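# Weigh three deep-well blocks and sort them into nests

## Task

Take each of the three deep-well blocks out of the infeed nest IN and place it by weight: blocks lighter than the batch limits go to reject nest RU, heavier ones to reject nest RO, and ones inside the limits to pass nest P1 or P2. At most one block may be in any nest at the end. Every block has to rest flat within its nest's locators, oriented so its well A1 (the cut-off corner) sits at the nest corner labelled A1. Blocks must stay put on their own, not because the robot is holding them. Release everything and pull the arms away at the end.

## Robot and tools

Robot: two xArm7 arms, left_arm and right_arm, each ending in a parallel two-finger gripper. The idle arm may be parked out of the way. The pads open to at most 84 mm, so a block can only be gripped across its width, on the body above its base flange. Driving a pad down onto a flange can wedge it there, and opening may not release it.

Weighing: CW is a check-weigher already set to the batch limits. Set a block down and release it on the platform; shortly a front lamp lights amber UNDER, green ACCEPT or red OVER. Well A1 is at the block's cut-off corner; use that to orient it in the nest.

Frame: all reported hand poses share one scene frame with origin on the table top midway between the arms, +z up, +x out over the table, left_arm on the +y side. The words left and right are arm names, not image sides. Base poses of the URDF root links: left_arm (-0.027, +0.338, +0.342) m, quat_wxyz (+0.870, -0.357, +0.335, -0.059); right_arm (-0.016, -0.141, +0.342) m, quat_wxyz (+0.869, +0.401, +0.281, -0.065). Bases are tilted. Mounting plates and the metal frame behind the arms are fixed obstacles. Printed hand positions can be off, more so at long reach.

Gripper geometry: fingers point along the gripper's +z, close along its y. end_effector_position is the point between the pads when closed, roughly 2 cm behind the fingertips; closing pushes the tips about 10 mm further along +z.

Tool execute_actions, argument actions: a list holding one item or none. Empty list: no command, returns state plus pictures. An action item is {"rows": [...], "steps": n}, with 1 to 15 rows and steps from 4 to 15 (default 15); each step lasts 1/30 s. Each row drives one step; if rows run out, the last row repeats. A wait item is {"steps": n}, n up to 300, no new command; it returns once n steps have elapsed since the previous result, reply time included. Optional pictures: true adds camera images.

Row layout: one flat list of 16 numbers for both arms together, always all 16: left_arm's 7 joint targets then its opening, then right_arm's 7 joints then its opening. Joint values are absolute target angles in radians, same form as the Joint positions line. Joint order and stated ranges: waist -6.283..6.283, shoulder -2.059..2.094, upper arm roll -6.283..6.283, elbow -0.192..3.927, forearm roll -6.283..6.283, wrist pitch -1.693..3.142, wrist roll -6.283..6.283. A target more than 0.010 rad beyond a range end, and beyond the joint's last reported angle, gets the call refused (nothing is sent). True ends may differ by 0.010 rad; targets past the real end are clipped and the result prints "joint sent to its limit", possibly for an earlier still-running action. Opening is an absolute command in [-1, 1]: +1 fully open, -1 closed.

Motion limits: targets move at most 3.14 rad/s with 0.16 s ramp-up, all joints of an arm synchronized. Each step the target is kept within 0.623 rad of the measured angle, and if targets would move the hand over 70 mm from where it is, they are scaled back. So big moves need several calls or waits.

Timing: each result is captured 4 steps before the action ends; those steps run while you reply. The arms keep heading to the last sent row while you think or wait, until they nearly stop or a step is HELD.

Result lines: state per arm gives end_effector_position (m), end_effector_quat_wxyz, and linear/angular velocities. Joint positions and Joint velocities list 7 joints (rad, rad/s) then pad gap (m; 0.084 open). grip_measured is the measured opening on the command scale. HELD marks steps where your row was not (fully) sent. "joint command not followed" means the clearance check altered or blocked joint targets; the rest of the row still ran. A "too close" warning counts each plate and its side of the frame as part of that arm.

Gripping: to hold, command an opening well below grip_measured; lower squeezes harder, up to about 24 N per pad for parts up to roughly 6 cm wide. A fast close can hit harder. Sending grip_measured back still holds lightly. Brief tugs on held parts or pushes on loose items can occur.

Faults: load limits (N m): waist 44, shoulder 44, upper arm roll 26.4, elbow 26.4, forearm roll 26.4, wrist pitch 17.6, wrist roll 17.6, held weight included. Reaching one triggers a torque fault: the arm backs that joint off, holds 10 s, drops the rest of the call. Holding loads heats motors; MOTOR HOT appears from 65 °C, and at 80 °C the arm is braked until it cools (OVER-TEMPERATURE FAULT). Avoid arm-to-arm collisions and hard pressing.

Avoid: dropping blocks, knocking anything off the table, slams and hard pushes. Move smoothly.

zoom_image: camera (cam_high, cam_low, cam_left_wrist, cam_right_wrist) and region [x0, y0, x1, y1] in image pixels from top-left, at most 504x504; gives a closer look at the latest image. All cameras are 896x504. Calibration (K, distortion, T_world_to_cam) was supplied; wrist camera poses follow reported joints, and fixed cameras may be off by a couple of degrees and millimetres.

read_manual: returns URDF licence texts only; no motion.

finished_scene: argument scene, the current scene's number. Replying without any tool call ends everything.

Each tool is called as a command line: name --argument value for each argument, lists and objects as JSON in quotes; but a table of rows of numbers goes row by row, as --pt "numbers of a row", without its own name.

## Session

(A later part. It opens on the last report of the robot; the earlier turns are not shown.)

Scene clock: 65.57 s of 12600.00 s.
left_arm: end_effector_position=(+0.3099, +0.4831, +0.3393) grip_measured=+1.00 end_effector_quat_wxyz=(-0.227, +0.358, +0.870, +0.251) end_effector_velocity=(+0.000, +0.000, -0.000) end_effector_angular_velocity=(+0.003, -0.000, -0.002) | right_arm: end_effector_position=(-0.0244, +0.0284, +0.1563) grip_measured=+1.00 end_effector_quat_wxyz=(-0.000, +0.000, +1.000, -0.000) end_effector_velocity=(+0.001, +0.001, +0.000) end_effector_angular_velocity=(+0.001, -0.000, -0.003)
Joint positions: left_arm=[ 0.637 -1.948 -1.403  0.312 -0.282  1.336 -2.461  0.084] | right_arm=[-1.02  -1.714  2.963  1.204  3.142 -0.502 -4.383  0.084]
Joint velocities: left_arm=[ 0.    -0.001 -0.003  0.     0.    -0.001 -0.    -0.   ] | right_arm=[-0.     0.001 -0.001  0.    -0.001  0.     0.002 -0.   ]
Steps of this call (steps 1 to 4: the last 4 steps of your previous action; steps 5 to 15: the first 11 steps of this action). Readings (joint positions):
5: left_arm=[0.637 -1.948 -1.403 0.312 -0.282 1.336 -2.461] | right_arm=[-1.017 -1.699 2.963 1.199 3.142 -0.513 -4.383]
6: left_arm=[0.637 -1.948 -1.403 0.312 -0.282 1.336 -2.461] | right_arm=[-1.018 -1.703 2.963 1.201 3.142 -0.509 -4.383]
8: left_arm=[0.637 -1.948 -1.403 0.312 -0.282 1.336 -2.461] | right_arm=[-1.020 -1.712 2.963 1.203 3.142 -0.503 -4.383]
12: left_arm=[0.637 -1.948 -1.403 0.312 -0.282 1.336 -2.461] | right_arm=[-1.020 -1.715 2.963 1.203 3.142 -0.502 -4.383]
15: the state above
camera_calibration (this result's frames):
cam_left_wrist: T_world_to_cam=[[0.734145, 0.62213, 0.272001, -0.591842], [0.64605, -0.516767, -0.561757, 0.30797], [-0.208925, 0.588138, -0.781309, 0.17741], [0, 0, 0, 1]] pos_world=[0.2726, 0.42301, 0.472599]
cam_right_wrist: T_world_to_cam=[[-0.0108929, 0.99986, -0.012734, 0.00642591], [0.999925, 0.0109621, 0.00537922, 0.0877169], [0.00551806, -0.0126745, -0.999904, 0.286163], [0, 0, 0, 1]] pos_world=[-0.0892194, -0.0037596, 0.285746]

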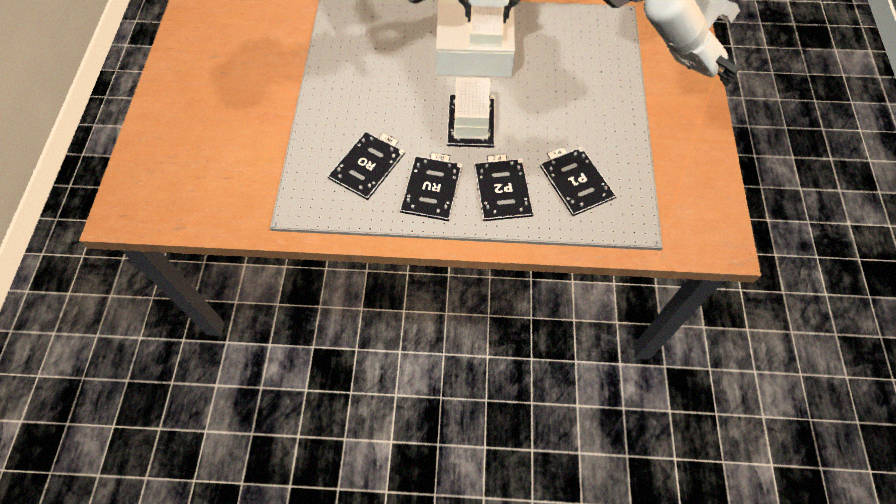

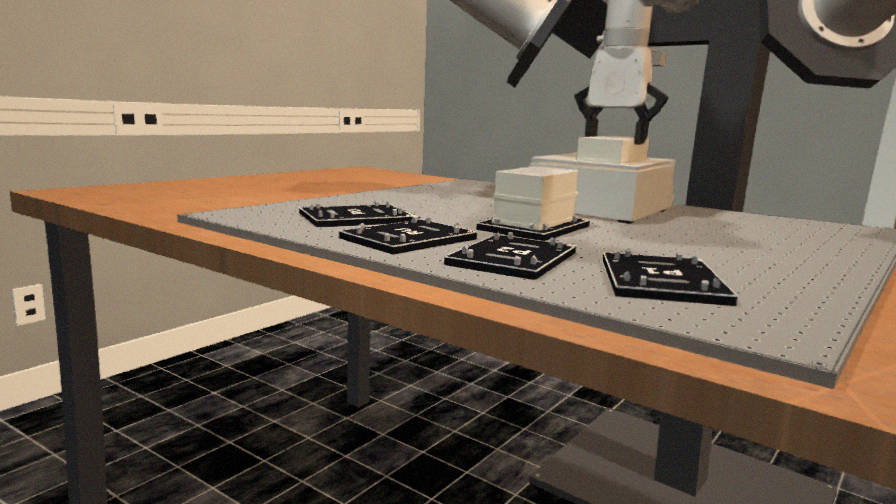

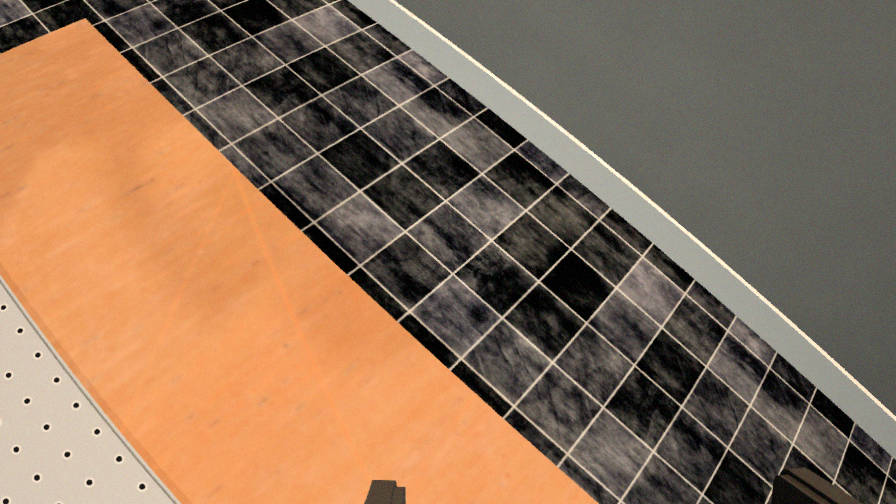

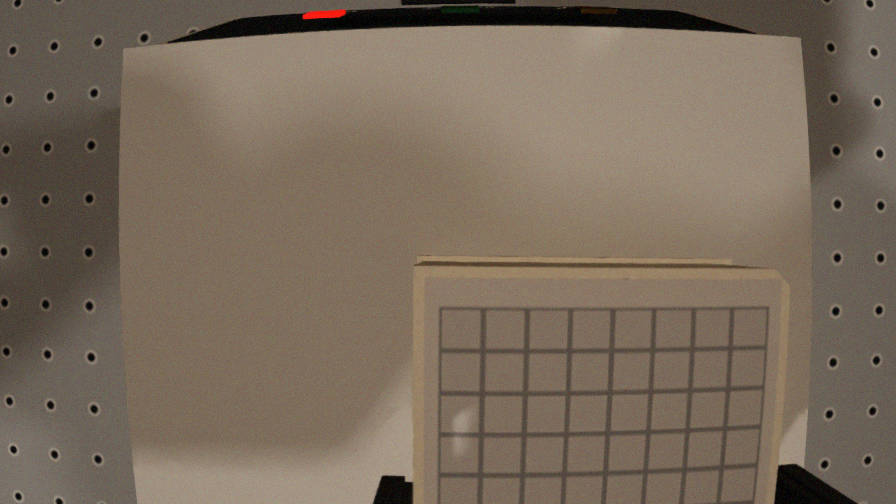

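execute_actions --actions '[{"rows":[[0.637,-1.948,-1.403,0.312,-0.282,1.336,-2.461,1,-1.0268,-1.751,2.962,1.2137,3.1416,-0.475,-4.3832,1]]}]'

execute_actions --actions '[{"rows":[[0.637,-1.948,-1.403,0.312,-0.282,1.336,-2.461,1,-1.0268,-1.751,2.962,1.2137,3.1416,-0.475,-4.3832,0.3]],"steps":12}]'

execute_actions --actions '[{"rows":[[0.637,-1.948,-1.403,0.312,-0.282,1.336,-2.461,1,-1.0047,-1.6305,2.9647,1.26,3.1416,-0.6421,-4.3832,0.3]]}]'

execute_actions --actions '[{"rows":[[0.637,-1.948,-1.403,0.312,-0.282,1.336,-2.461,1,-1.05,-1.45,2.5,1.2,3.1416,-0.62,-4.8,0.3]]}]'

execute_actions --actions '[{"steps":10}]'

execute_actions --actions '[{"rows":[[0.637,-1.948,-1.403,0.312,-0.282,1.336,-2.461,1,-1.4568,-0.9739,1.6285,0.7777,3.1416,-0.2965,-5.481,0.3]]}]'

execute_actions --actions '[{"steps":35}]' --pictures true

Scene clock: 66.37 s of 12600.00 s.
left_arm: end_effector_position=(+0.3099, +0.4831, +0.3393) grip_measured=+1.00 end_effector_quat_wxyz=(-0.227, +0.358, +0.870, +0.251) end_effector_velocity=(+0.000, +0.000, -0.000) end_effector_angular_velocity=(+0.001, -0.000, -0.001) | right_arm: end_effector_position=(-0.0245, +0.0279, +0.1415) grip_measured=+1.00 end_effector_quat_wxyz=(-0.000, +0.000, +1.000, -0.001) end_effector_velocity=(-0.000, +0.002, +0.001) end_effector_angular_velocity=(+0.005, +0.000, +0.001)
Joint positions: left_arm=[ 0.637 -1.948 -1.403  0.312 -0.282  1.336 -2.461  0.084] | right_arm=[-1.027 -1.751  2.962  1.214  3.142 -0.475 -4.383  0.084]
Joint velocities: left_arm=[ 0.    -0.    -0.001 -0.    -0.    -0.001  0.     0.   ] | right_arm=[ 0.001  0.003  0.     0.001 -0.002  0.001  0.001 -0.   ]
Steps of this call (steps 1 to 4: the last 4 steps of your previous action; steps 5 to 13: the robot went on to your last target; steps 14 to 24: the first 11 steps of this action). Readings (joint positions):
14: left_arm=[0.637 -1.948 -1.403 0.312 -0.282 1.336 -2.461] | right_arm=[-1.020 -1.715 2.963 1.204 3.142 -0.501 -4.383]
15: left_arm=[0.637 -1.948 -1.403 0.312 -0.282 1.336 -2.461] | right_arm=[-1.021 -1.721 2.962 1.207 3.142 -0.495 -4.383]
17: left_arm=[0.637 -1.948 -1.403 0.312 -0.282 1.336 -2.461] | right_arm=[-1.026 -1.744 2.962 1.213 3.142 -0.480 -4.383]
21: left_arm=[0.637 -1.948 -1.403 0.312 -0.282 1.336 -2.461] | right_arm=[-1.027 -1.752 2.962 1.213 3.142 -0.475 -4.383]
24: the state above

Scene clock: 66.77 s of 12600.00 s.
left_arm: end_effector_position=(+0.3099, +0.4831, +0.3393) grip_measured=+1.00 end_effector_quat_wxyz=(-0.227, +0.358, +0.870, +0.251) end_effector_velocity=(+0.000, -0.000, +0.000) end_effector_angular_velocity=(+0.001, -0.001, +0.001) | right_arm: end_effector_position=(-0.0244, +0.0279, +0.1415) grip_measured=+0.96 end_effector_quat_wxyz=(-0.000, +0.000, +1.000, -0.001) end_effector_velocity=(-0.000, -0.000, -0.000) end_effector_angular_velocity=(-0.000, +0.001, -0.001)
Joint positions: left_arm=[ 0.637 -1.948 -1.403  0.312 -0.282  1.336 -2.461  0.084] | right_arm=[-1.027 -1.751  2.962  1.214  3.142 -0.475 -4.383  0.083]
Joint velocities: left_arm=[-0.    -0.002  0.     0.001  0.     0.002  0.     0.   ] | right_arm=[-0.001 -0.     0.001  0.    -0.001  0.     0.002  0.   ]
Steps of this call (steps 1 to 4: the last 4 steps of your previous action; steps 5 to 12: the first 8 steps of this action). Readings (joint positions):
5: left_arm=[0.637 -1.948 -1.403 0.312 -0.282 1.336 -2.461] | right_arm=[-1.027 -1.751 2.962 1.214 3.142 -0.475 -4.383]
6: left_arm=[0.637 -1.948 -1.403 0.312 -0.282 1.336 -2.461] | right_arm=[-1.027 -1.751 2.962 1.214 3.142 -0.475 -4.383]
8: left_arm=[0.637 -1.948 -1.403 0.312 -0.282 1.336 -2.461] | right_arm=[-1.027 -1.751 2.962 1.214 3.142 -0.475 -4.383]
12: the state above

Scene clock: 67.27 s of 12600.00 s.
left_arm: end_effector_position=(+0.3099, +0.4831, +0.3393) grip_measured=+1.00 end_effector_quat_wxyz=(-0.227, +0.358, +0.870, +0.251) end_effector_velocity=(+0.000, -0.000, -0.000) end_effector_angular_velocity=(-0.001, +0.000, -0.001) | right_arm: end_effector_position=(-0.0303, +0.0450, +0.2101) grip_measured=+0.96 end_effector_quat_wxyz=(-0.000, +0.000, +1.000, -0.000) end_effector_velocity=(+0.017, -0.057, -0.044) end_effector_angular_velocity=(-0.153, -0.048, +0.003)
Joint positions: left_arm=[ 0.637 -1.948 -1.403  0.312 -0.282  1.336 -2.461  0.084] | right_arm=[-1.005 -1.63   2.965  1.259  3.142 -0.641 -4.383  0.083]
Joint velocities: left_arm=[ 0.     0.002  0.    -0.     0.    -0.002 -0.    -0.   ] | right_arm=[-0.016 -0.074  0.003 -0.076  0.    -0.009 -0.001 -0.   ]
Steps of this call (steps 1 to 4: the last 4 steps of your previous action; steps 5 to 15: the first 11 steps of this action). Readings (joint positions):
5: left_arm=[0.637 -1.948 -1.403 0.312 -0.282 1.336 -2.461] | right_arm=[-1.027 -1.750 2.962 1.214 3.142 -0.476 -4.383]
6: left_arm=[0.637 -1.948 -1.403 0.312 -0.282 1.336 -2.461] | right_arm=[-1.026 -1.746 2.962 1.215 3.142 -0.486 -4.383]
8: left_arm=[0.637 -1.948 -1.403 0.312 -0.282 1.336 -2.461] | right_arm=[-1.018 -1.703 2.964 1.227 3.142 -0.555 -4.383]
12: left_arm=[0.637 -1.948 -1.403 0.312 -0.282 1.336 -2.461] | right_arm=[-1.003 -1.623 2.964 1.269 3.142 -0.637 -4.383]
15: the state above

Scene clock: 67.77 s of 12600.00 s.
left_arm: end_effector_position=(+0.3099, +0.4831, +0.3393) grip_measured=+1.00 end_effector_quat_wxyz=(-0.227, +0.358, +0.870, +0.251) end_effector_velocity=(+0.001, +0.000, +0.000) end_effector_angular_velocity=(+0.002, -0.003, -0.000) | right_arm: end_effector_position=(+0.1310, +0.0840, +0.2577) grip_measured=+0.96 end_effector_quat_wxyz=(+0.058, +0.010, +0.997, +0.055) end_effector_velocity=(+0.552, +0.016, +0.172) end_effector_angular_velocity=(+0.263, -0.372, -0.140)
Joint positions: left_arm=[ 0.637 -1.948 -1.403  0.312 -0.282  1.336 -2.461  0.084] | right_arm=[-1.039 -1.495  2.614  1.215  3.141 -0.625 -4.696  0.083]
Joint velocities: left_arm=[-0.    -0.003 -0.     0.    -0.    -0.001  0.     0.   ] | right_arm=[-0.118  0.467 -1.184 -0.149 -0.003  0.053 -1.048 -0.   ]
Steps of this call (steps 1 to 4: the last 4 steps of your previous action; steps 5 to 15: the first 11 steps of this action). Readings (joint positions):
5: left_arm=[0.637 -1.948 -1.403 0.312 -0.282 1.336 -2.461] | right_arm=[-1.005 -1.632 2.964 1.259 3.142 -0.642 -4.384]
6: left_arm=[0.637 -1.948 -1.403 0.312 -0.282 1.336 -2.461] | right_arm=[-1.005 -1.629 2.957 1.257 3.142 -0.641 -4.394]
8: left_arm=[0.637 -1.948 -1.403 0.312 -0.282 1.336 -2.461] | right_arm=[-1.009 -1.606 2.899 1.247 3.144 -0.638 -4.454]
12: left_arm=[0.637 -1.948 -1.403 0.312 -0.282 1.336 -2.461] | right_arm=[-1.028 -1.541 2.730 1.230 3.141 -0.631 -4.592]
15: the state above

Scene clock: 68.10 s of 12600.00 s.
left_arm: end_effector_position=(+0.3099, +0.4831, +0.3393) grip_measured=+1.00 end_effector_quat_wxyz=(-0.227, +0.358, +0.870, +0.251) end_effector_velocity=(-0.000, +0.000, -0.000) end_effector_angular_velocity=(+0.002, +0.001, -0.001) | right_arm: end_effector_position=(+0.1811, +0.0814, +0.2731) grip_measured=+0.96 end_effector_quat_wxyz=(+0.074, +0.014, +0.995, +0.064) end_effector_velocity=(+0.012, +0.001, +0.004) end_effector_angular_velocity=(+0.009, -0.010, -0.016)
Joint positions: left_arm=[ 0.637 -1.948 -1.403  0.312 -0.282  1.336 -2.461  0.084] | right_arm=[-1.049 -1.452  2.505  1.199  3.142 -0.62  -4.8    0.083]
Joint velocities: left_arm=[ 0.    -0.001 -0.002  0.    -0.     0.001  0.    -0.   ] | right_arm=[-0.003  0.004 -0.024  0.005 -0.004  0.001 -0.004 -0.   ]
Kept back: nothing.
Steps of this call (steps 1 to 4: the last 4 steps of your previous action; steps 5 to 10: the robot went on to your last target). Readings (joint positions):
1: left_arm=[0.637 -1.948 -1.403 0.312 -0.282 1.336 -2.461] | right_arm=[-1.043 -1.480 2.575 1.210 3.141 -0.624 -4.731]
2: left_arm=[0.637 -1.948 -1.403 0.312 -0.282 1.336 -2.461] | right_arm=[-1.047 -1.465 2.539 1.206 3.141 -0.622 -4.761]
4: left_arm=[0.637 -1.948 -1.403 0.312 -0.282 1.336 -2.461] | right_arm=[-1.052 -1.450 2.499 1.202 3.140 -0.621 -4.791]
8: left_arm=[0.637 -1.948 -1.403 0.312 -0.282 1.336 -2.461] | right_arm=[-1.049 -1.451 2.505 1.199 3.142 -0.620 -4.799]
10: the state above

Scene clock: 68.47 s of 12600.00 s.
left_arm: end_effector_position=(+0.3099, +0.4831, +0.3393) grip_measured=+1.00 end_effector_quat_wxyz=(-0.227, +0.358, +0.870, +0.251) end_effector_velocity=(+0.001, -0.000, +0.000) end_effector_angular_velocity=(-0.001, -0.003, +0.000) | right_arm: end_effector_position=(+0.3156, -0.0138, +0.2448) grip_measured=+0.96 end_effector_quat_wxyz=(+0.049, +0.094, +0.992, +0.065) end_effector_velocity=(+0.362, -0.417, -0.133) end_effector_angular_velocity=(-0.103, +0.128, -0.690)
Joint positions: left_arm=[ 0.637 -1.948 -1.403  0.312 -0.282  1.336 -2.461  0.084] | right_arm=[-1.228 -1.242  2.176  1.016  3.142 -0.478 -5.093  0.083]
Joint velocities: left_arm=[-0.    -0.001  0.002  0.001  0.    -0.001 -0.     0.   ] | right_arm=[-0.474  0.547 -1.14  -0.485 -0.004  0.367 -0.784  0.   ]
Steps of this call (steps 1 to 11: the first 11 steps of this action). Readings (joint positions):
1: left_arm=[0.637 -1.948 -1.403 0.312 -0.282 1.336 -2.461] | right_arm=[-1.050 -1.451 2.504 1.199 3.142 -0.619 -4.801]
2: left_arm=[0.637 -1.948 -1.403 0.312 -0.282 1.336 -2.461] | right_arm=[-1.054 -1.444 2.498 1.193 3.143 -0.613 -4.812]
4: left_arm=[0.637 -1.948 -1.403 0.312 -0.282 1.336 -2.461] | right_arm=[-1.090 -1.398 2.445 1.153 3.144 -0.580 -4.876]
8: left_arm=[0.637 -1.948 -1.403 0.312 -0.282 1.336 -2.461] | right_arm=[-1.178 -1.300 2.287 1.067 3.142 -0.517 -5.010]
11: the state above

Scene clock: 69.63 s of 12600.00 s.
left_arm: end_effector_position=(+0.3099, +0.4831, +0.3393) grip_measured=+1.00 end_effector_quat_wxyz=(-0.227, +0.358, +0.870, +0.251) end_effector_velocity=(+0.000, -0.000, -0.000) end_effector_angular_velocity=(-0.003, -0.000, +0.001) | right_arm: end_effector_position=(+0.3697, -0.2596, +0.1601) grip_measured=+0.96 end_effector_quat_wxyz=(-0.000, +0.259, +0.966, -0.000) end_effector_velocity=(-0.000, -0.002, -0.000) end_effector_angular_velocity=(-0.001, +0.001, -0.002)
Joint positions: left_arm=[ 0.637 -1.948 -1.403  0.312 -0.282  1.336 -2.461  0.084] | right_arm=[-1.457 -0.974  1.629  0.778  3.142 -0.297 -5.481  0.083]
Joint velocities: left_arm=[-0.     0.001  0.002 -0.    -0.    -0.001 -0.     0.   ] | right_arm=[-0.001  0.001 -0.003 -0.001 -0.     0.    -0.002 -0.   ]
Kept back: nothing.
Steps of this call (steps 1 to 4: the last 4 steps of your previous action; steps 5 to 35: the robot went on to your last target). Readings (joint positions):
1: left_arm=[0.637 -1.948 -1.403 0.312 -0.282 1.336 -2.461] | right_arm=[-1.244 -1.223 2.138 1.000 3.142 -0.466 -5.119]
2: left_arm=[0.637 -1.948 -1.403 0.312 -0.282 1.336 -2.461] | right_arm=[-1.260 -1.205 2.101 0.984 3.142 -0.453 -5.146]
4: left_arm=[0.637 -1.948 -1.403 0.312 -0.282 1.336 -2.461] | right_arm=[-1.291 -1.169 2.026 0.951 3.141 -0.429 -5.199]
8: left_arm=[0.637 -1.948 -1.403 0.312 -0.282 1.336 -2.461] | right_arm=[-1.353 -1.096 1.876 0.886 3.141 -0.379 -5.304]
35: the state above
camera_calibration (this result's frames):
cam_left_wrist: T_world_to_cam=[[0.734145, 0.62213, 0.272002, -0.591843], [0.64605, -0.516767, -0.561757, 0.30797], [-0.208925, 0.588138, -0.781309, 0.17741], [0, 0, 0, 1]] pos_world=[0.2726, 0.42301, 0.472599]
cam_right_wrist: T_world_to_cam=[[0.49004, 0.871613, -0.0122913, 0.0801477], [0.871699, -0.490013, 0.0053217, -0.385852], [-0.00138444, -0.0133222, -0.99991, 0.286512], [0, 0, 0, 1]] pos_world=[0.297468, -0.255113, 0.289525]

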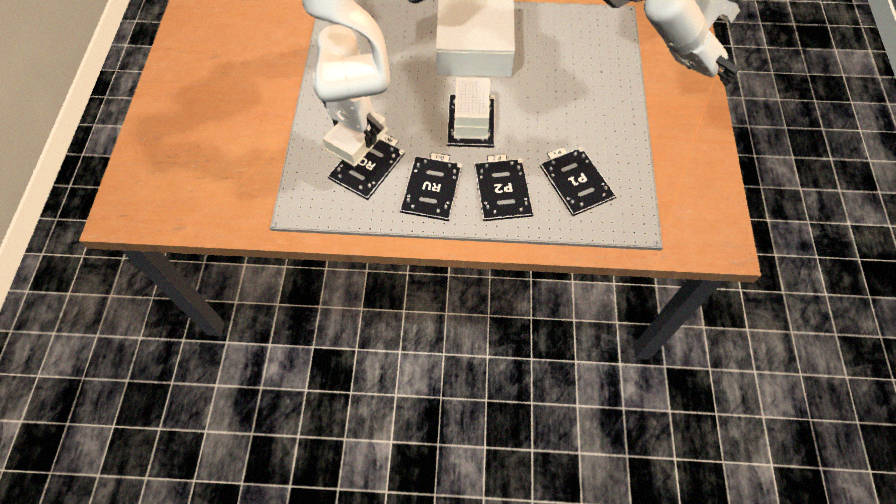

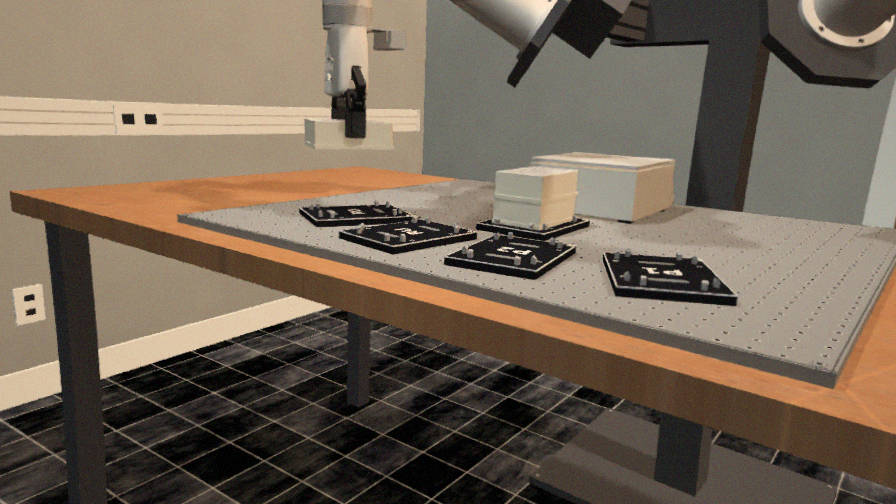

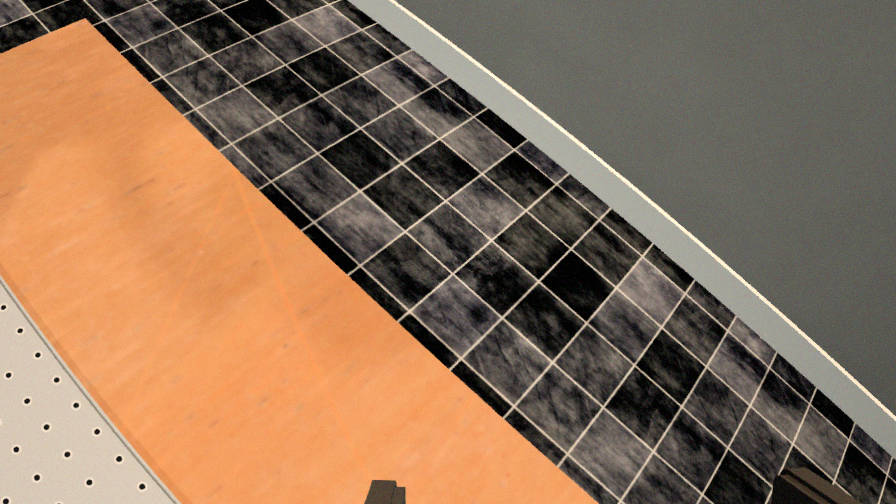

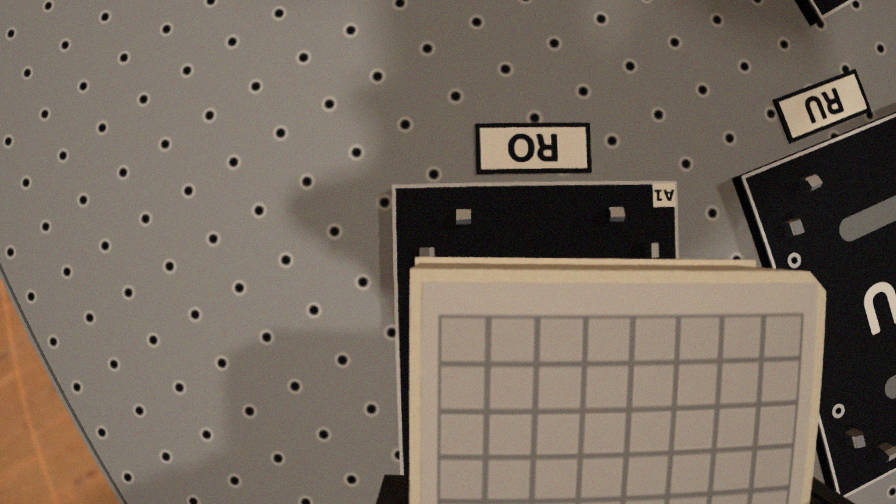

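execute_actions --actions '[{"rows":[[0.637,-1.948,-1.403,0.312,-0.282,1.336,-2.461,1,-1.7512,-1.0394,1.8241,0.8527,3.1416,-0.116,-5.4358,0.3]]}]'

execute_actions --actions '[{"steps":15}]' --pictures true

zoom_image --camera "cam_right_wrist" --region '[360, 180, 864, 330]'

Scene clock: 71.57 s of 12600.00 s.
left_arm: end_effector_position=(+0.3099, +0.4831, +0.3393) grip_measured=+1.00 end_effector_quat_wxyz=(-0.227, +0.358, +0.870, +0.251) end_effector_velocity=(+0.000, -0.000, -0.000) end_effector_angular_velocity=(-0.003, -0.001, -0.001) | right_arm: end_effector_position=(+0.3596, -0.2508, +0.0796) grip_measured=+0.96 end_effector_quat_wxyz=(-0.003, +0.260, +0.966, -0.002) end_effector_velocity=(+0.056, +0.031, +0.011) end_effector_angular_velocity=(+0.063, -0.123, +0.008)
Joint positions: left_arm=[ 0.637 -1.948 -1.403  0.312 -0.282  1.336 -2.461  0.084] | right_arm=[-1.753 -1.04   1.823  0.85   3.142 -0.118 -5.436  0.083]
Joint velocities: left_arm=[-0.     0.002  0.002  0.     0.    -0.002  0.     0.   ] | right_arm=[ 0.041  0.016  0.003  0.069 -0.004  0.029  0.009  0.   ]
Steps of this call (steps 1 to 15: the robot went on to your last target; steps 16 to 47: nothing new was sent; steps 48 to 58: the first 11 steps of this action). Readings (joint positions):
48: left_arm=[0.637 -1.948 -1.403 0.312 -0.282 1.336 -2.461] | right_arm=[-1.458 -0.974 1.629 0.778 3.142 -0.296 -5.481]
49: left_arm=[0.637 -1.948 -1.403 0.312 -0.282 1.336 -2.461] | right_arm=[-1.466 -0.976 1.635 0.781 3.142 -0.290 -5.479]
51: left_arm=[0.637 -1.948 -1.403 0.312 -0.282 1.336 -2.461] | right_arm=[-1.535 -0.991 1.683 0.802 3.141 -0.245 -5.468]
55: left_arm=[0.637 -1.948 -1.403 0.312 -0.282 1.336 -2.461] | right_arm=[-1.736 -1.037 1.813 0.845 3.142 -0.129 -5.439]
58: the state above

Scene clock: 72.07 s of 12600.00 s.
left_arm: end_effector_position=(+0.3099, +0.4831, +0.3393) grip_measured=+1.00 end_effector_quat_wxyz=(-0.227, +0.358, +0.870, +0.251) end_effector_velocity=(+0.000, -0.000, +0.000) end_effector_angular_velocity=(+0.000, -0.001, -0.001) | right_arm: end_effector_position=(+0.3621, -0.2489, +0.0801) grip_measured=+0.96 end_effector_quat_wxyz=(-0.000, +0.259, +0.966, -0.000) end_effector_velocity=(-0.000, -0.000, -0.000) end_effector_angular_velocity=(-0.000, +0.001, +0.001)
Joint positions: left_arm=[ 0.637 -1.948 -1.403  0.312 -0.282  1.336 -2.461  0.084] | right_arm=[-1.751 -1.039  1.824  0.853  3.142 -0.116 -5.436  0.083]
Joint velocities: left_arm=[-0.    -0.    -0.001  0.    -0.    -0.001  0.    -0.   ] | right_arm=[-0.002 -0.     0.001 -0.     0.     0.    -0.001  0.   ]
Kept back: nothing.
Steps of this call (steps 1 to 4: the last 4 steps of your previous action; steps 5 to 15: the robot went on to your last target). Readings (joint positions):
1: left_arm=[0.637 -1.948 -1.403 0.312 -0.282 1.336 -2.461] | right_arm=[-1.752 -1.039 1.823 0.852 3.142 -0.117 -5.436]
2: left_arm=[0.637 -1.948 -1.403 0.312 -0.282 1.336 -2.461] | right_arm=[-1.750 -1.039 1.823 0.853 3.142 -0.116 -5.436]
4: left_arm=[0.637 -1.948 -1.403 0.312 -0.282 1.336 -2.461] | right_arm=[-1.749 -1.039 1.823 0.854 3.142 -0.116 -5.436]
8: left_arm=[0.637 -1.948 -1.403 0.312 -0.282 1.336 -2.461] | right_arm=[-1.750 -1.039 1.824 0.853 3.142 -0.116 -5.436]
15: the state above
All arms were judged still, so your last target was given up. Only a new action makes them travel on or press farther. Fingers that are still opening or closing keep moving.
camera_calibration (this result's frames):
cam_left_wrist: T_world_to_cam=[[0.734146, 0.62213, 0.272001, -0.591842], [0.64605, -0.516767, -0.561757, 0.30797], [-0.208924, 0.588138, -0.781309, 0.17741], [0, 0, 0, 1]] pos_world=[0.2726, 0.42301, 0.472599]
cam_right_wrist: T_world_to_cam=[[0.490428, 0.871395, -0.0122772, 0.0733229], [0.87148, -0.490404, 0.00509528, -0.373537], [-0.00158079, -0.0131982, -0.999912, 0.206747], [0, 0, 0, 1]] pos_world=[0.289897, -0.244348, 0.209533]

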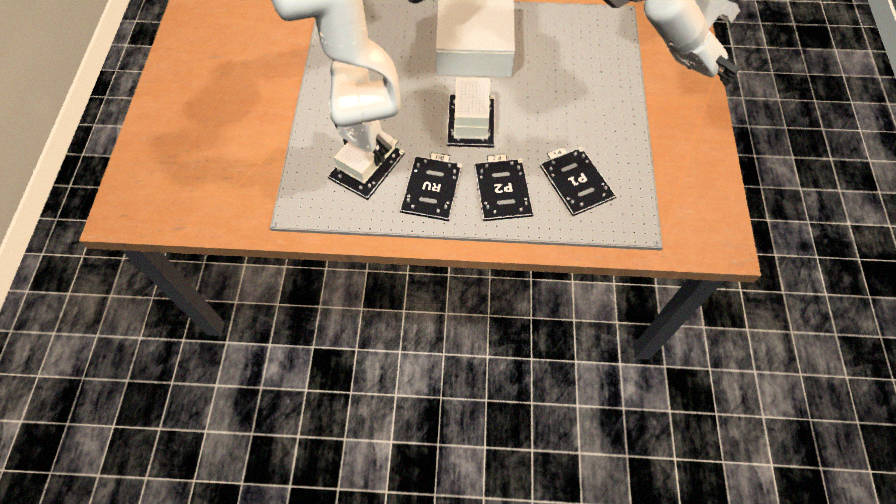

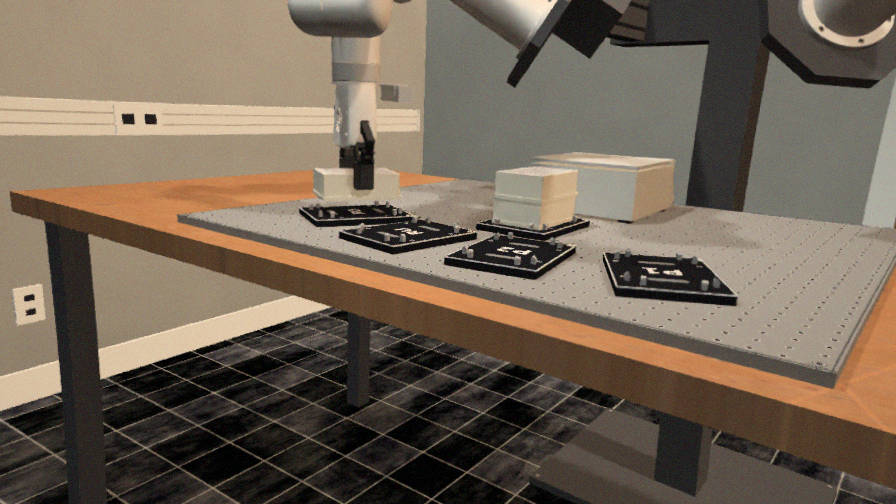

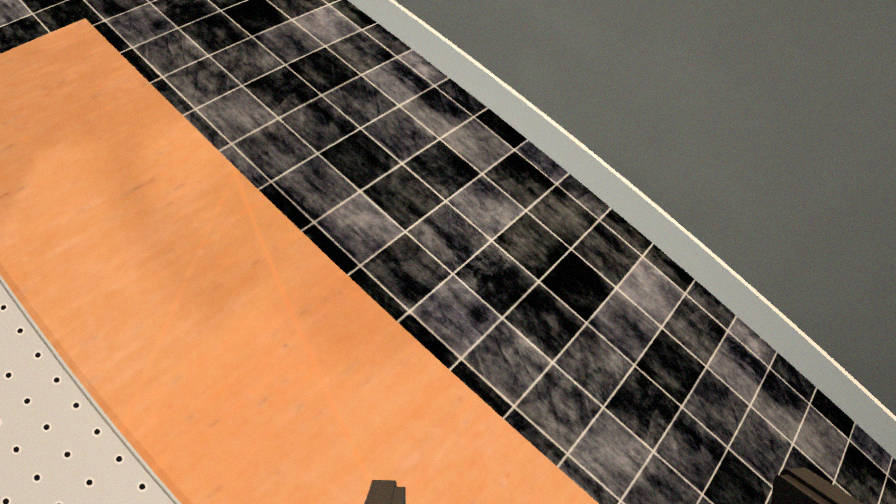

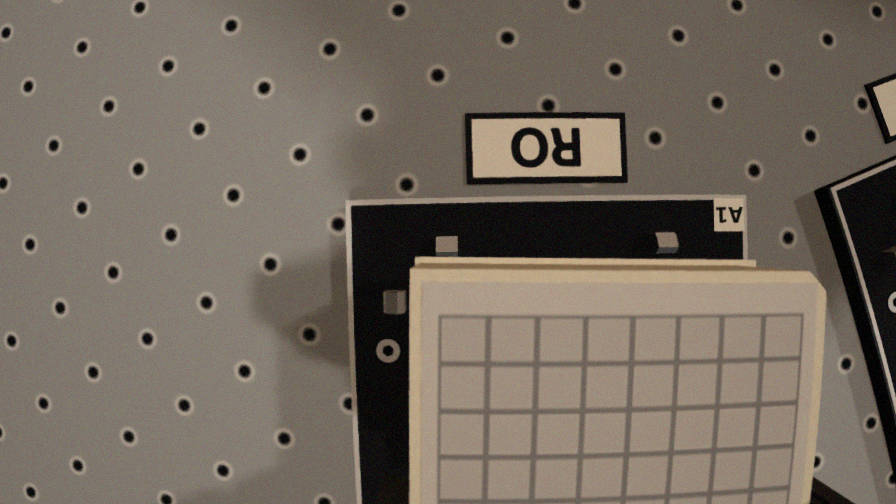

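Region (360, 180, 864, 330) of cam_right_wrist's 896x504 image, scaled by 1.000; it fills the top 150 rows of this view, and the rest is white.

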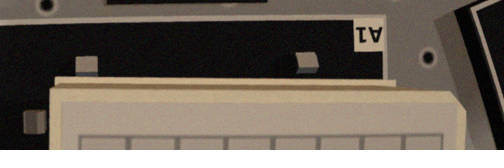

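execute_actions --actions '[{"rows":[[0.637,-1.948,-1.403,0.312,-0.282,1.336,-2.461,1,-1.788,-1.0485,1.8425,0.8655,3.1416,-0.0955,-5.461,0.3]]}]'

execute_actions --actions '[{"steps":10}]' --pictures true

Scene clock: 72.77 s of 12600.00 s.
left_arm: end_effector_position=(+0.3099, +0.4831, +0.3393) grip_measured=+1.00 end_effector_quat_wxyz=(-0.227, +0.358, +0.870, +0.251) end_effector_velocity=(-0.000, +0.000, -0.000) end_effector_angular_velocity=(+0.000, -0.000, +0.000) | right_arm: end_effector_position=(+0.3615, -0.2492, +0.0699) grip_measured=+0.96 end_effector_quat_wxyz=(+0.000, +0.247, +0.969, -0.000) end_effector_velocity=(+0.001, +0.002, +0.001) end_effector_angular_velocity=(+0.003, -0.003, +0.001)
Joint positions: left_arm=[ 0.637 -1.948 -1.403  0.312 -0.282  1.336 -2.461  0.084] | right_arm=[-1.788 -1.048  1.843  0.866  3.142 -0.096 -5.461  0.083]
Joint velocities: left_arm=[-0.    -0.    -0.    -0.001 -0.    -0.001  0.    -0.   ] | right_arm=[0.003 0.001 0.001 0.001 0.    0.    0.001 0.   ]
Steps of this call (steps 1 to 10: nothing new was sent; steps 11 to 21: the first 11 steps of this action). Readings (joint positions):
11: left_arm=[0.637 -1.948 -1.403 0.312 -0.282 1.336 -2.461] | right_arm=[-1.752 -1.040 1.825 0.853 3.142 -0.115 -5.437]
12: left_arm=[0.637 -1.948 -1.403 0.312 -0.282 1.336 -2.461] | right_arm=[-1.759 -1.041 1.829 0.856 3.142 -0.110 -5.443]
14: left_arm=[0.637 -1.948 -1.403 0.312 -0.282 1.336 -2.461] | right_arm=[-1.782 -1.047 1.840 0.864 3.142 -0.099 -5.456]
18: left_arm=[0.637 -1.948 -1.403 0.312 -0.282 1.336 -2.461] | right_arm=[-1.788 -1.049 1.842 0.865 3.142 -0.096 -5.461]
21: the state above

Scene clock: 73.10 s of 12600.00 s.
left_arm: end_effector_position=(+0.3099, +0.4831, +0.3393) grip_measured=+1.00 end_effector_quat_wxyz=(-0.227, +0.358, +0.870, +0.251) end_effector_velocity=(-0.000, -0.000, +0.000) end_effector_angular_velocity=(-0.001, +0.000, +0.001) | right_arm: end_effector_position=(+0.3613, -0.2493, +0.0698) grip_measured=+0.96 end_effector_quat_wxyz=(-0.000, +0.247, +0.969, -0.000) end_effector_velocity=(+0.000, +0.000, -0.000) end_effector_angular_velocity=(+0.001, -0.001, -0.001)
Joint positions: left_arm=[ 0.637 -1.948 -1.403  0.312 -0.282  1.336 -2.461  0.084] | right_arm=[-1.788 -1.048  1.842  0.865  3.142 -0.096 -5.461  0.083]
Joint velocities: left_arm=[-0.     0.     0.001 -0.    -0.     0.001  0.     0.   ] | right_arm=[-0.    -0.     0.001  0.    -0.     0.001  0.002 -0.   ]
Kept back: nothing.
Steps of this call (steps 1 to 4: the last 4 steps of your previous action; steps 5 to 10: the robot went on to your last target). Readings (joint positions):
1: left_arm=[0.637 -1.948 -1.403 0.312 -0.282 1.336 -2.461] | right_arm=[-1.788 -1.048 1.843 0.866 3.142 -0.096 -5.461]
2: left_arm=[0.637 -1.948 -1.403 0.312 -0.282 1.336 -2.461] | right_arm=[-1.788 -1.048 1.842 0.866 3.142 -0.096 -5.461]
4: left_arm=[0.637 -1.948 -1.403 0.312 -0.282 1.336 -2.461] | right_arm=[-1.788 -1.048 1.842 0.866 3.142 -0.096 -5.461]
8: left_arm=[0.637 -1.948 -1.403 0.312 -0.282 1.336 -2.461] | right_arm=[-1.788 -1.048 1.842 0.865 3.142 -0.096 -5.461]
10: the state above
camera_calibration (this result's frames):
cam_left_wrist: T_world_to_cam=[[0.734145, 0.62213, 0.272001, -0.591842], [0.64605, -0.516767, -0.561757, 0.30797], [-0.208925, 0.588138, -0.781309, 0.17741], [0, 0, 0, 1]] pos_world=[0.2726, 0.42301, 0.472599]
cam_right_wrist: T_world_to_cam=[[0.468082, 0.883596, -0.0125749, 0.085072], [0.883685, -0.468051, 0.00548553, -0.371849], [-0.00103869, -0.0136799, -0.999906, 0.196156], [0, 0, 0, 1]] pos_world=[0.28898, -0.24653, 0.199247]

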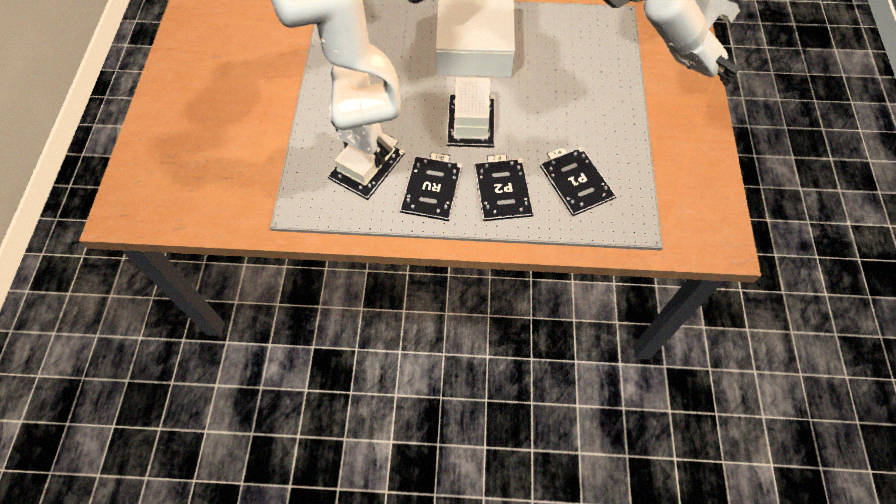

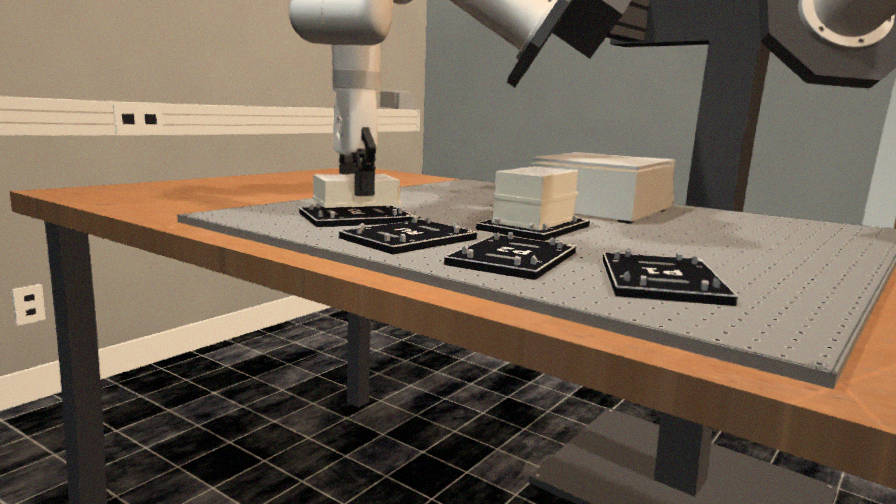

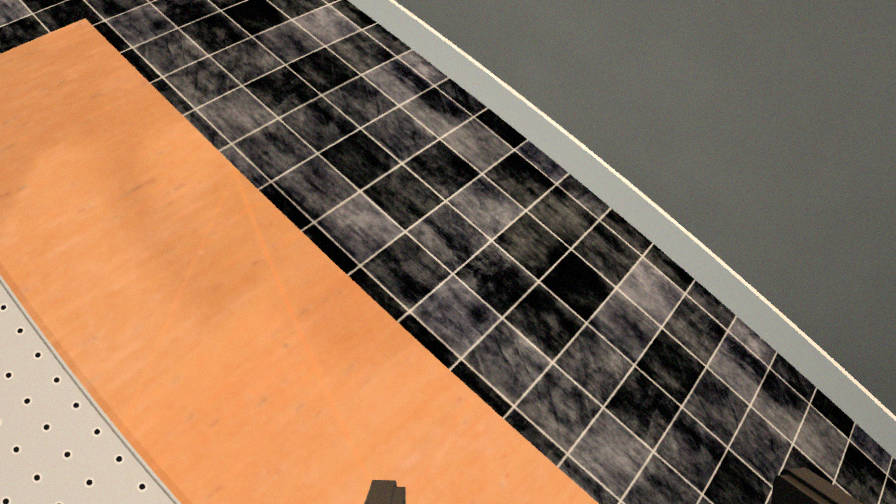

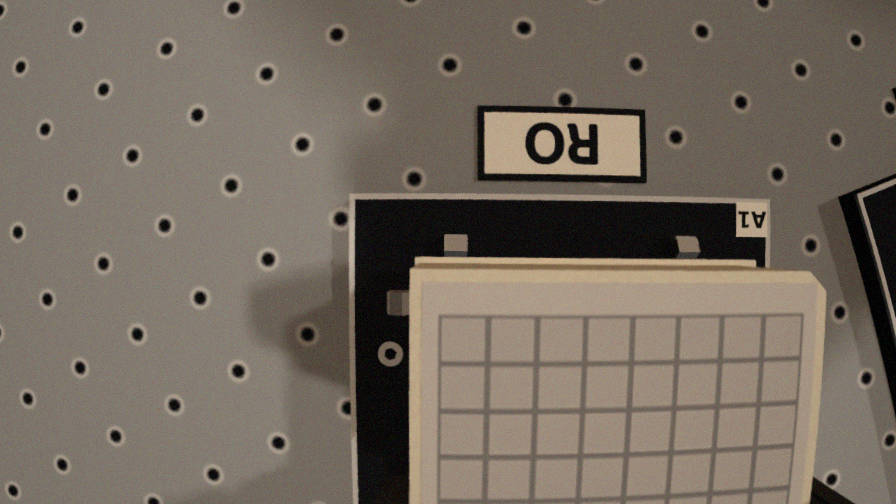

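execute_actions --actions '[{"rows":[[0.637,-1.948,-1.403,0.312,-0.282,1.336,-2.461,1,-1.812,-1.0544,1.8545,0.876,3.1416,-0.0842,-5.461,0.3],[0.637,-1.948,-1.403,0.312,-0.282,1.336,-2.461,1,-1.812,-1.0544,1.8545,0.876,3.1416,-0.0842,-5.461,0.3],[0.637,-1.948,-1.403,0.312,-0.282,1.336,-2.461,1,-1.812,-1.0544,1.8545,0.876,3.1416,-0.0842,-5.461,0.3],[0.637,-1.948,-1.403,0.312,-0.282,1.336,-2.461,1,-1.812,-1.0544,1.8545,0.876,3.1416,-0.0842,-5.461,0.3],[0.637,-1.948,-1.403,0.312,-0.282,1.336,-2.461,1,-1.8364,-1.0603,1.8665,0.8869,3.1416,-0.0733,-5.461,0.3]]}]'

execute_actions --actions '[{"steps":8}]' --pictures true

zoom_image --camera "cam_low" --region '[290, 150, 430, 240]'

Scene clock: 73.80 s of 12600.00 s.
left_arm: end_effector_position=(+0.3099, +0.4831, +0.3393) grip_measured=+1.00 end_effector_quat_wxyz=(-0.227, +0.358, +0.870, +0.251) end_effector_velocity=(-0.000, +0.000, +0.000) end_effector_angular_velocity=(+0.001, +0.000, +0.000) | right_arm: end_effector_position=(+0.3613, -0.2505, +0.0566) grip_measured=+0.96 end_effector_quat_wxyz=(+0.000, +0.247, +0.969, -0.001) end_effector_velocity=(-0.000, +0.002, -0.001) end_effector_angular_velocity=(+0.003, -0.001, +0.006)
Joint positions: left_arm=[ 0.637 -1.948 -1.403  0.312 -0.282  1.336 -2.461  0.084] | right_arm=[-1.837 -1.061  1.864  0.887  3.141 -0.073 -5.461  0.083]
Joint velocities: left_arm=[ 0.    -0.001 -0.001  0.     0.     0.001  0.     0.   ] | right_arm=[-0.001 -0.001  0.005  0.    -0.001  0.003 -0.001 -0.   ]
Steps of this call (steps 1 to 10: the robot went on to your last target; steps 11 to 21: the first 11 steps of this action). Readings (joint positions):
11: left_arm=[0.637 -1.948 -1.403 0.312 -0.282 1.336 -2.461] | right_arm=[-1.789 -1.049 1.843 0.866 3.142 -0.095 -5.461]
12: left_arm=[0.637 -1.948 -1.403 0.312 -0.282 1.336 -2.461] | right_arm=[-1.795 -1.050 1.846 0.869 3.142 -0.092 -5.461]
14: left_arm=[0.637 -1.948 -1.403 0.312 -0.282 1.336 -2.461] | right_arm=[-1.809 -1.054 1.853 0.875 3.142 -0.086 -5.461]
18: left_arm=[0.637 -1.948 -1.403 0.312 -0.282 1.336 -2.461] | right_arm=[-1.833 -1.060 1.863 0.885 3.141 -0.075 -5.461]
21: the state above

Scene clock: 74.07 s of 12600.00 s.
left_arm: end_effector_position=(+0.3099, +0.4831, +0.3393) grip_measured=+1.00 end_effector_quat_wxyz=(-0.227, +0.358, +0.870, +0.251) end_effector_velocity=(+0.001, -0.000, +0.000) end_effector_angular_velocity=(-0.001, -0.002, -0.001) | right_arm: end_effector_position=(+0.3613, -0.2502, +0.0567) grip_measured=+0.96 end_effector_quat_wxyz=(-0.000, +0.247, +0.969, -0.001) end_effector_velocity=(-0.000, +0.001, -0.000) end_effector_angular_velocity=(+0.002, +0.000, -0.001)
Joint positions: left_arm=[ 0.637 -1.948 -1.403  0.312 -0.282  1.336 -2.461  0.084] | right_arm=[-1.837 -1.061  1.865  0.887  3.141 -0.073 -5.461  0.083]
Joint velocities: left_arm=[ 0.     0.     0.001  0.001 -0.    -0.001  0.    -0.   ] | right_arm=[-0.001  0.001  0.002 -0.     0.002  0.001 -0.001 -0.   ]
Kept back: nothing.
Steps of this call (steps 1 to 4: the last 4 steps of your previous action; steps 5 to 8: the robot went on to your last target). Readings (joint positions):
1: left_arm=[0.637 -1.948 -1.403 0.312 -0.282 1.336 -2.461] | right_arm=[-1.837 -1.061 1.864 0.887 3.141 -0.073 -5.461]
2: left_arm=[0.637 -1.948 -1.403 0.312 -0.282 1.336 -2.461] | right_arm=[-1.837 -1.061 1.864 0.887 3.141 -0.073 -5.461]
4: left_arm=[0.637 -1.948 -1.403 0.312 -0.282 1.336 -2.461] | right_arm=[-1.837 -1.061 1.865 0.887 3.141 -0.073 -5.461]
8: the state above
camera_calibration (this result's frames):
cam_left_wrist: T_world_to_cam=[[0.734145, 0.62213, 0.272002, -0.591842], [0.64605, -0.516767, -0.561757, 0.30797], [-0.208925, 0.588138, -0.781309, 0.17741], [0, 0, 0, 1]] pos_world=[0.2726, 0.42301, 0.472599]
cam_right_wrist: T_world_to_cam=[[0.468702, 0.883249, -0.0137505, 0.0855202], [0.883356, -0.468667, 0.005875, -0.372241], [-0.0012553, -0.0149002, -0.999888, 0.182745], [0, 0, 0, 1]] pos_world=[0.288967, -0.24727, 0.186088]

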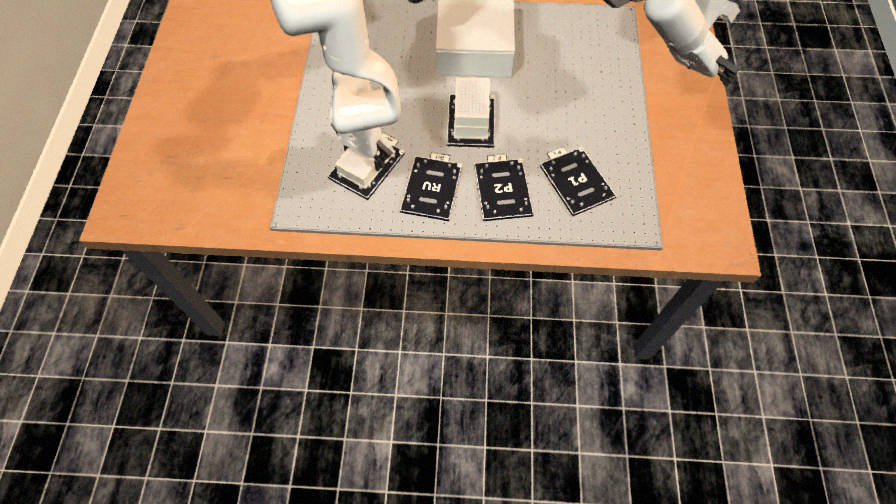

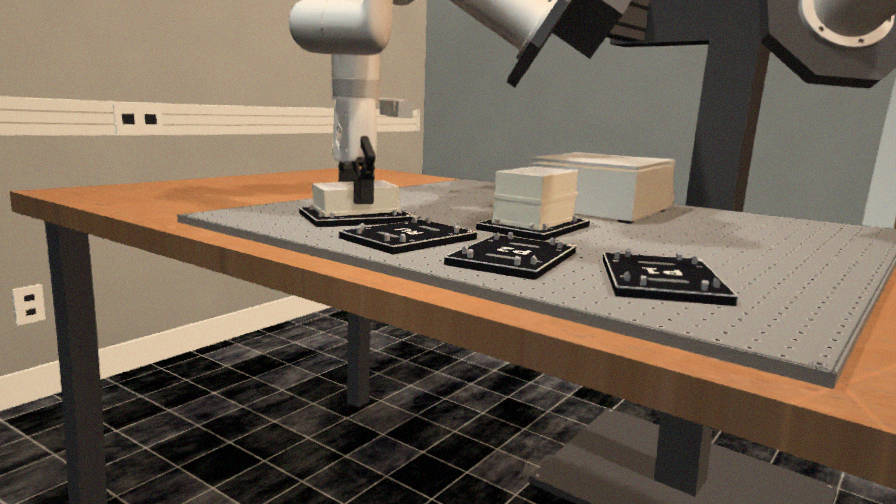

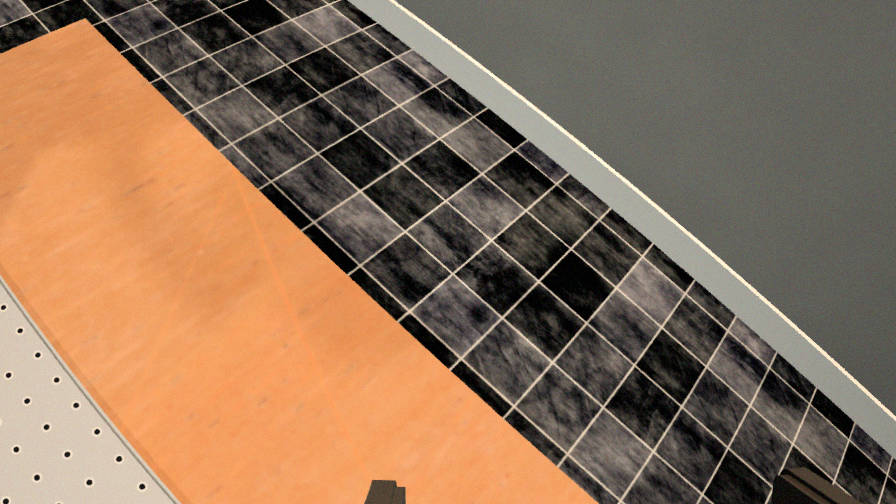

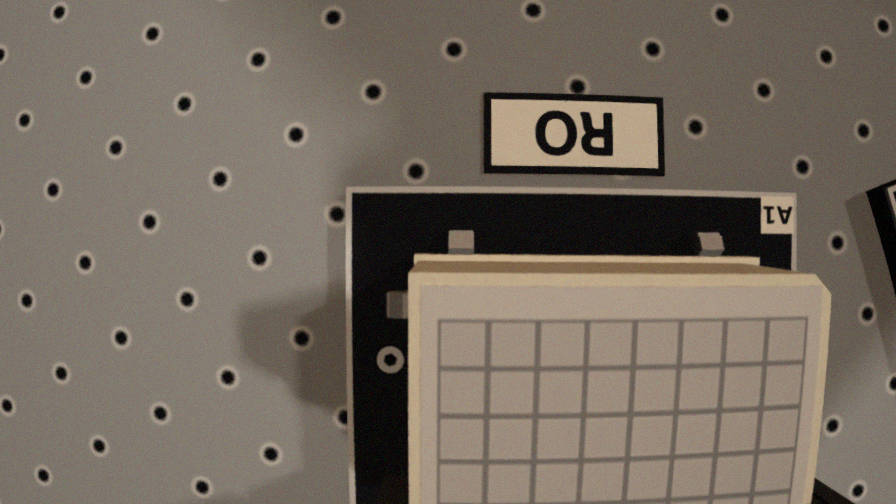

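Region (290, 150, 430, 240) of cam_low's 896x504 image, scaled by 3.600, with more detail than that image has; it fills the top 324 rows of this view, and the rest is white.

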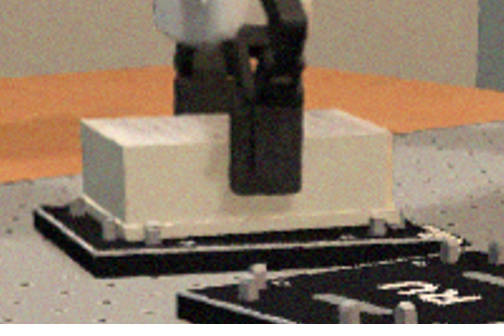

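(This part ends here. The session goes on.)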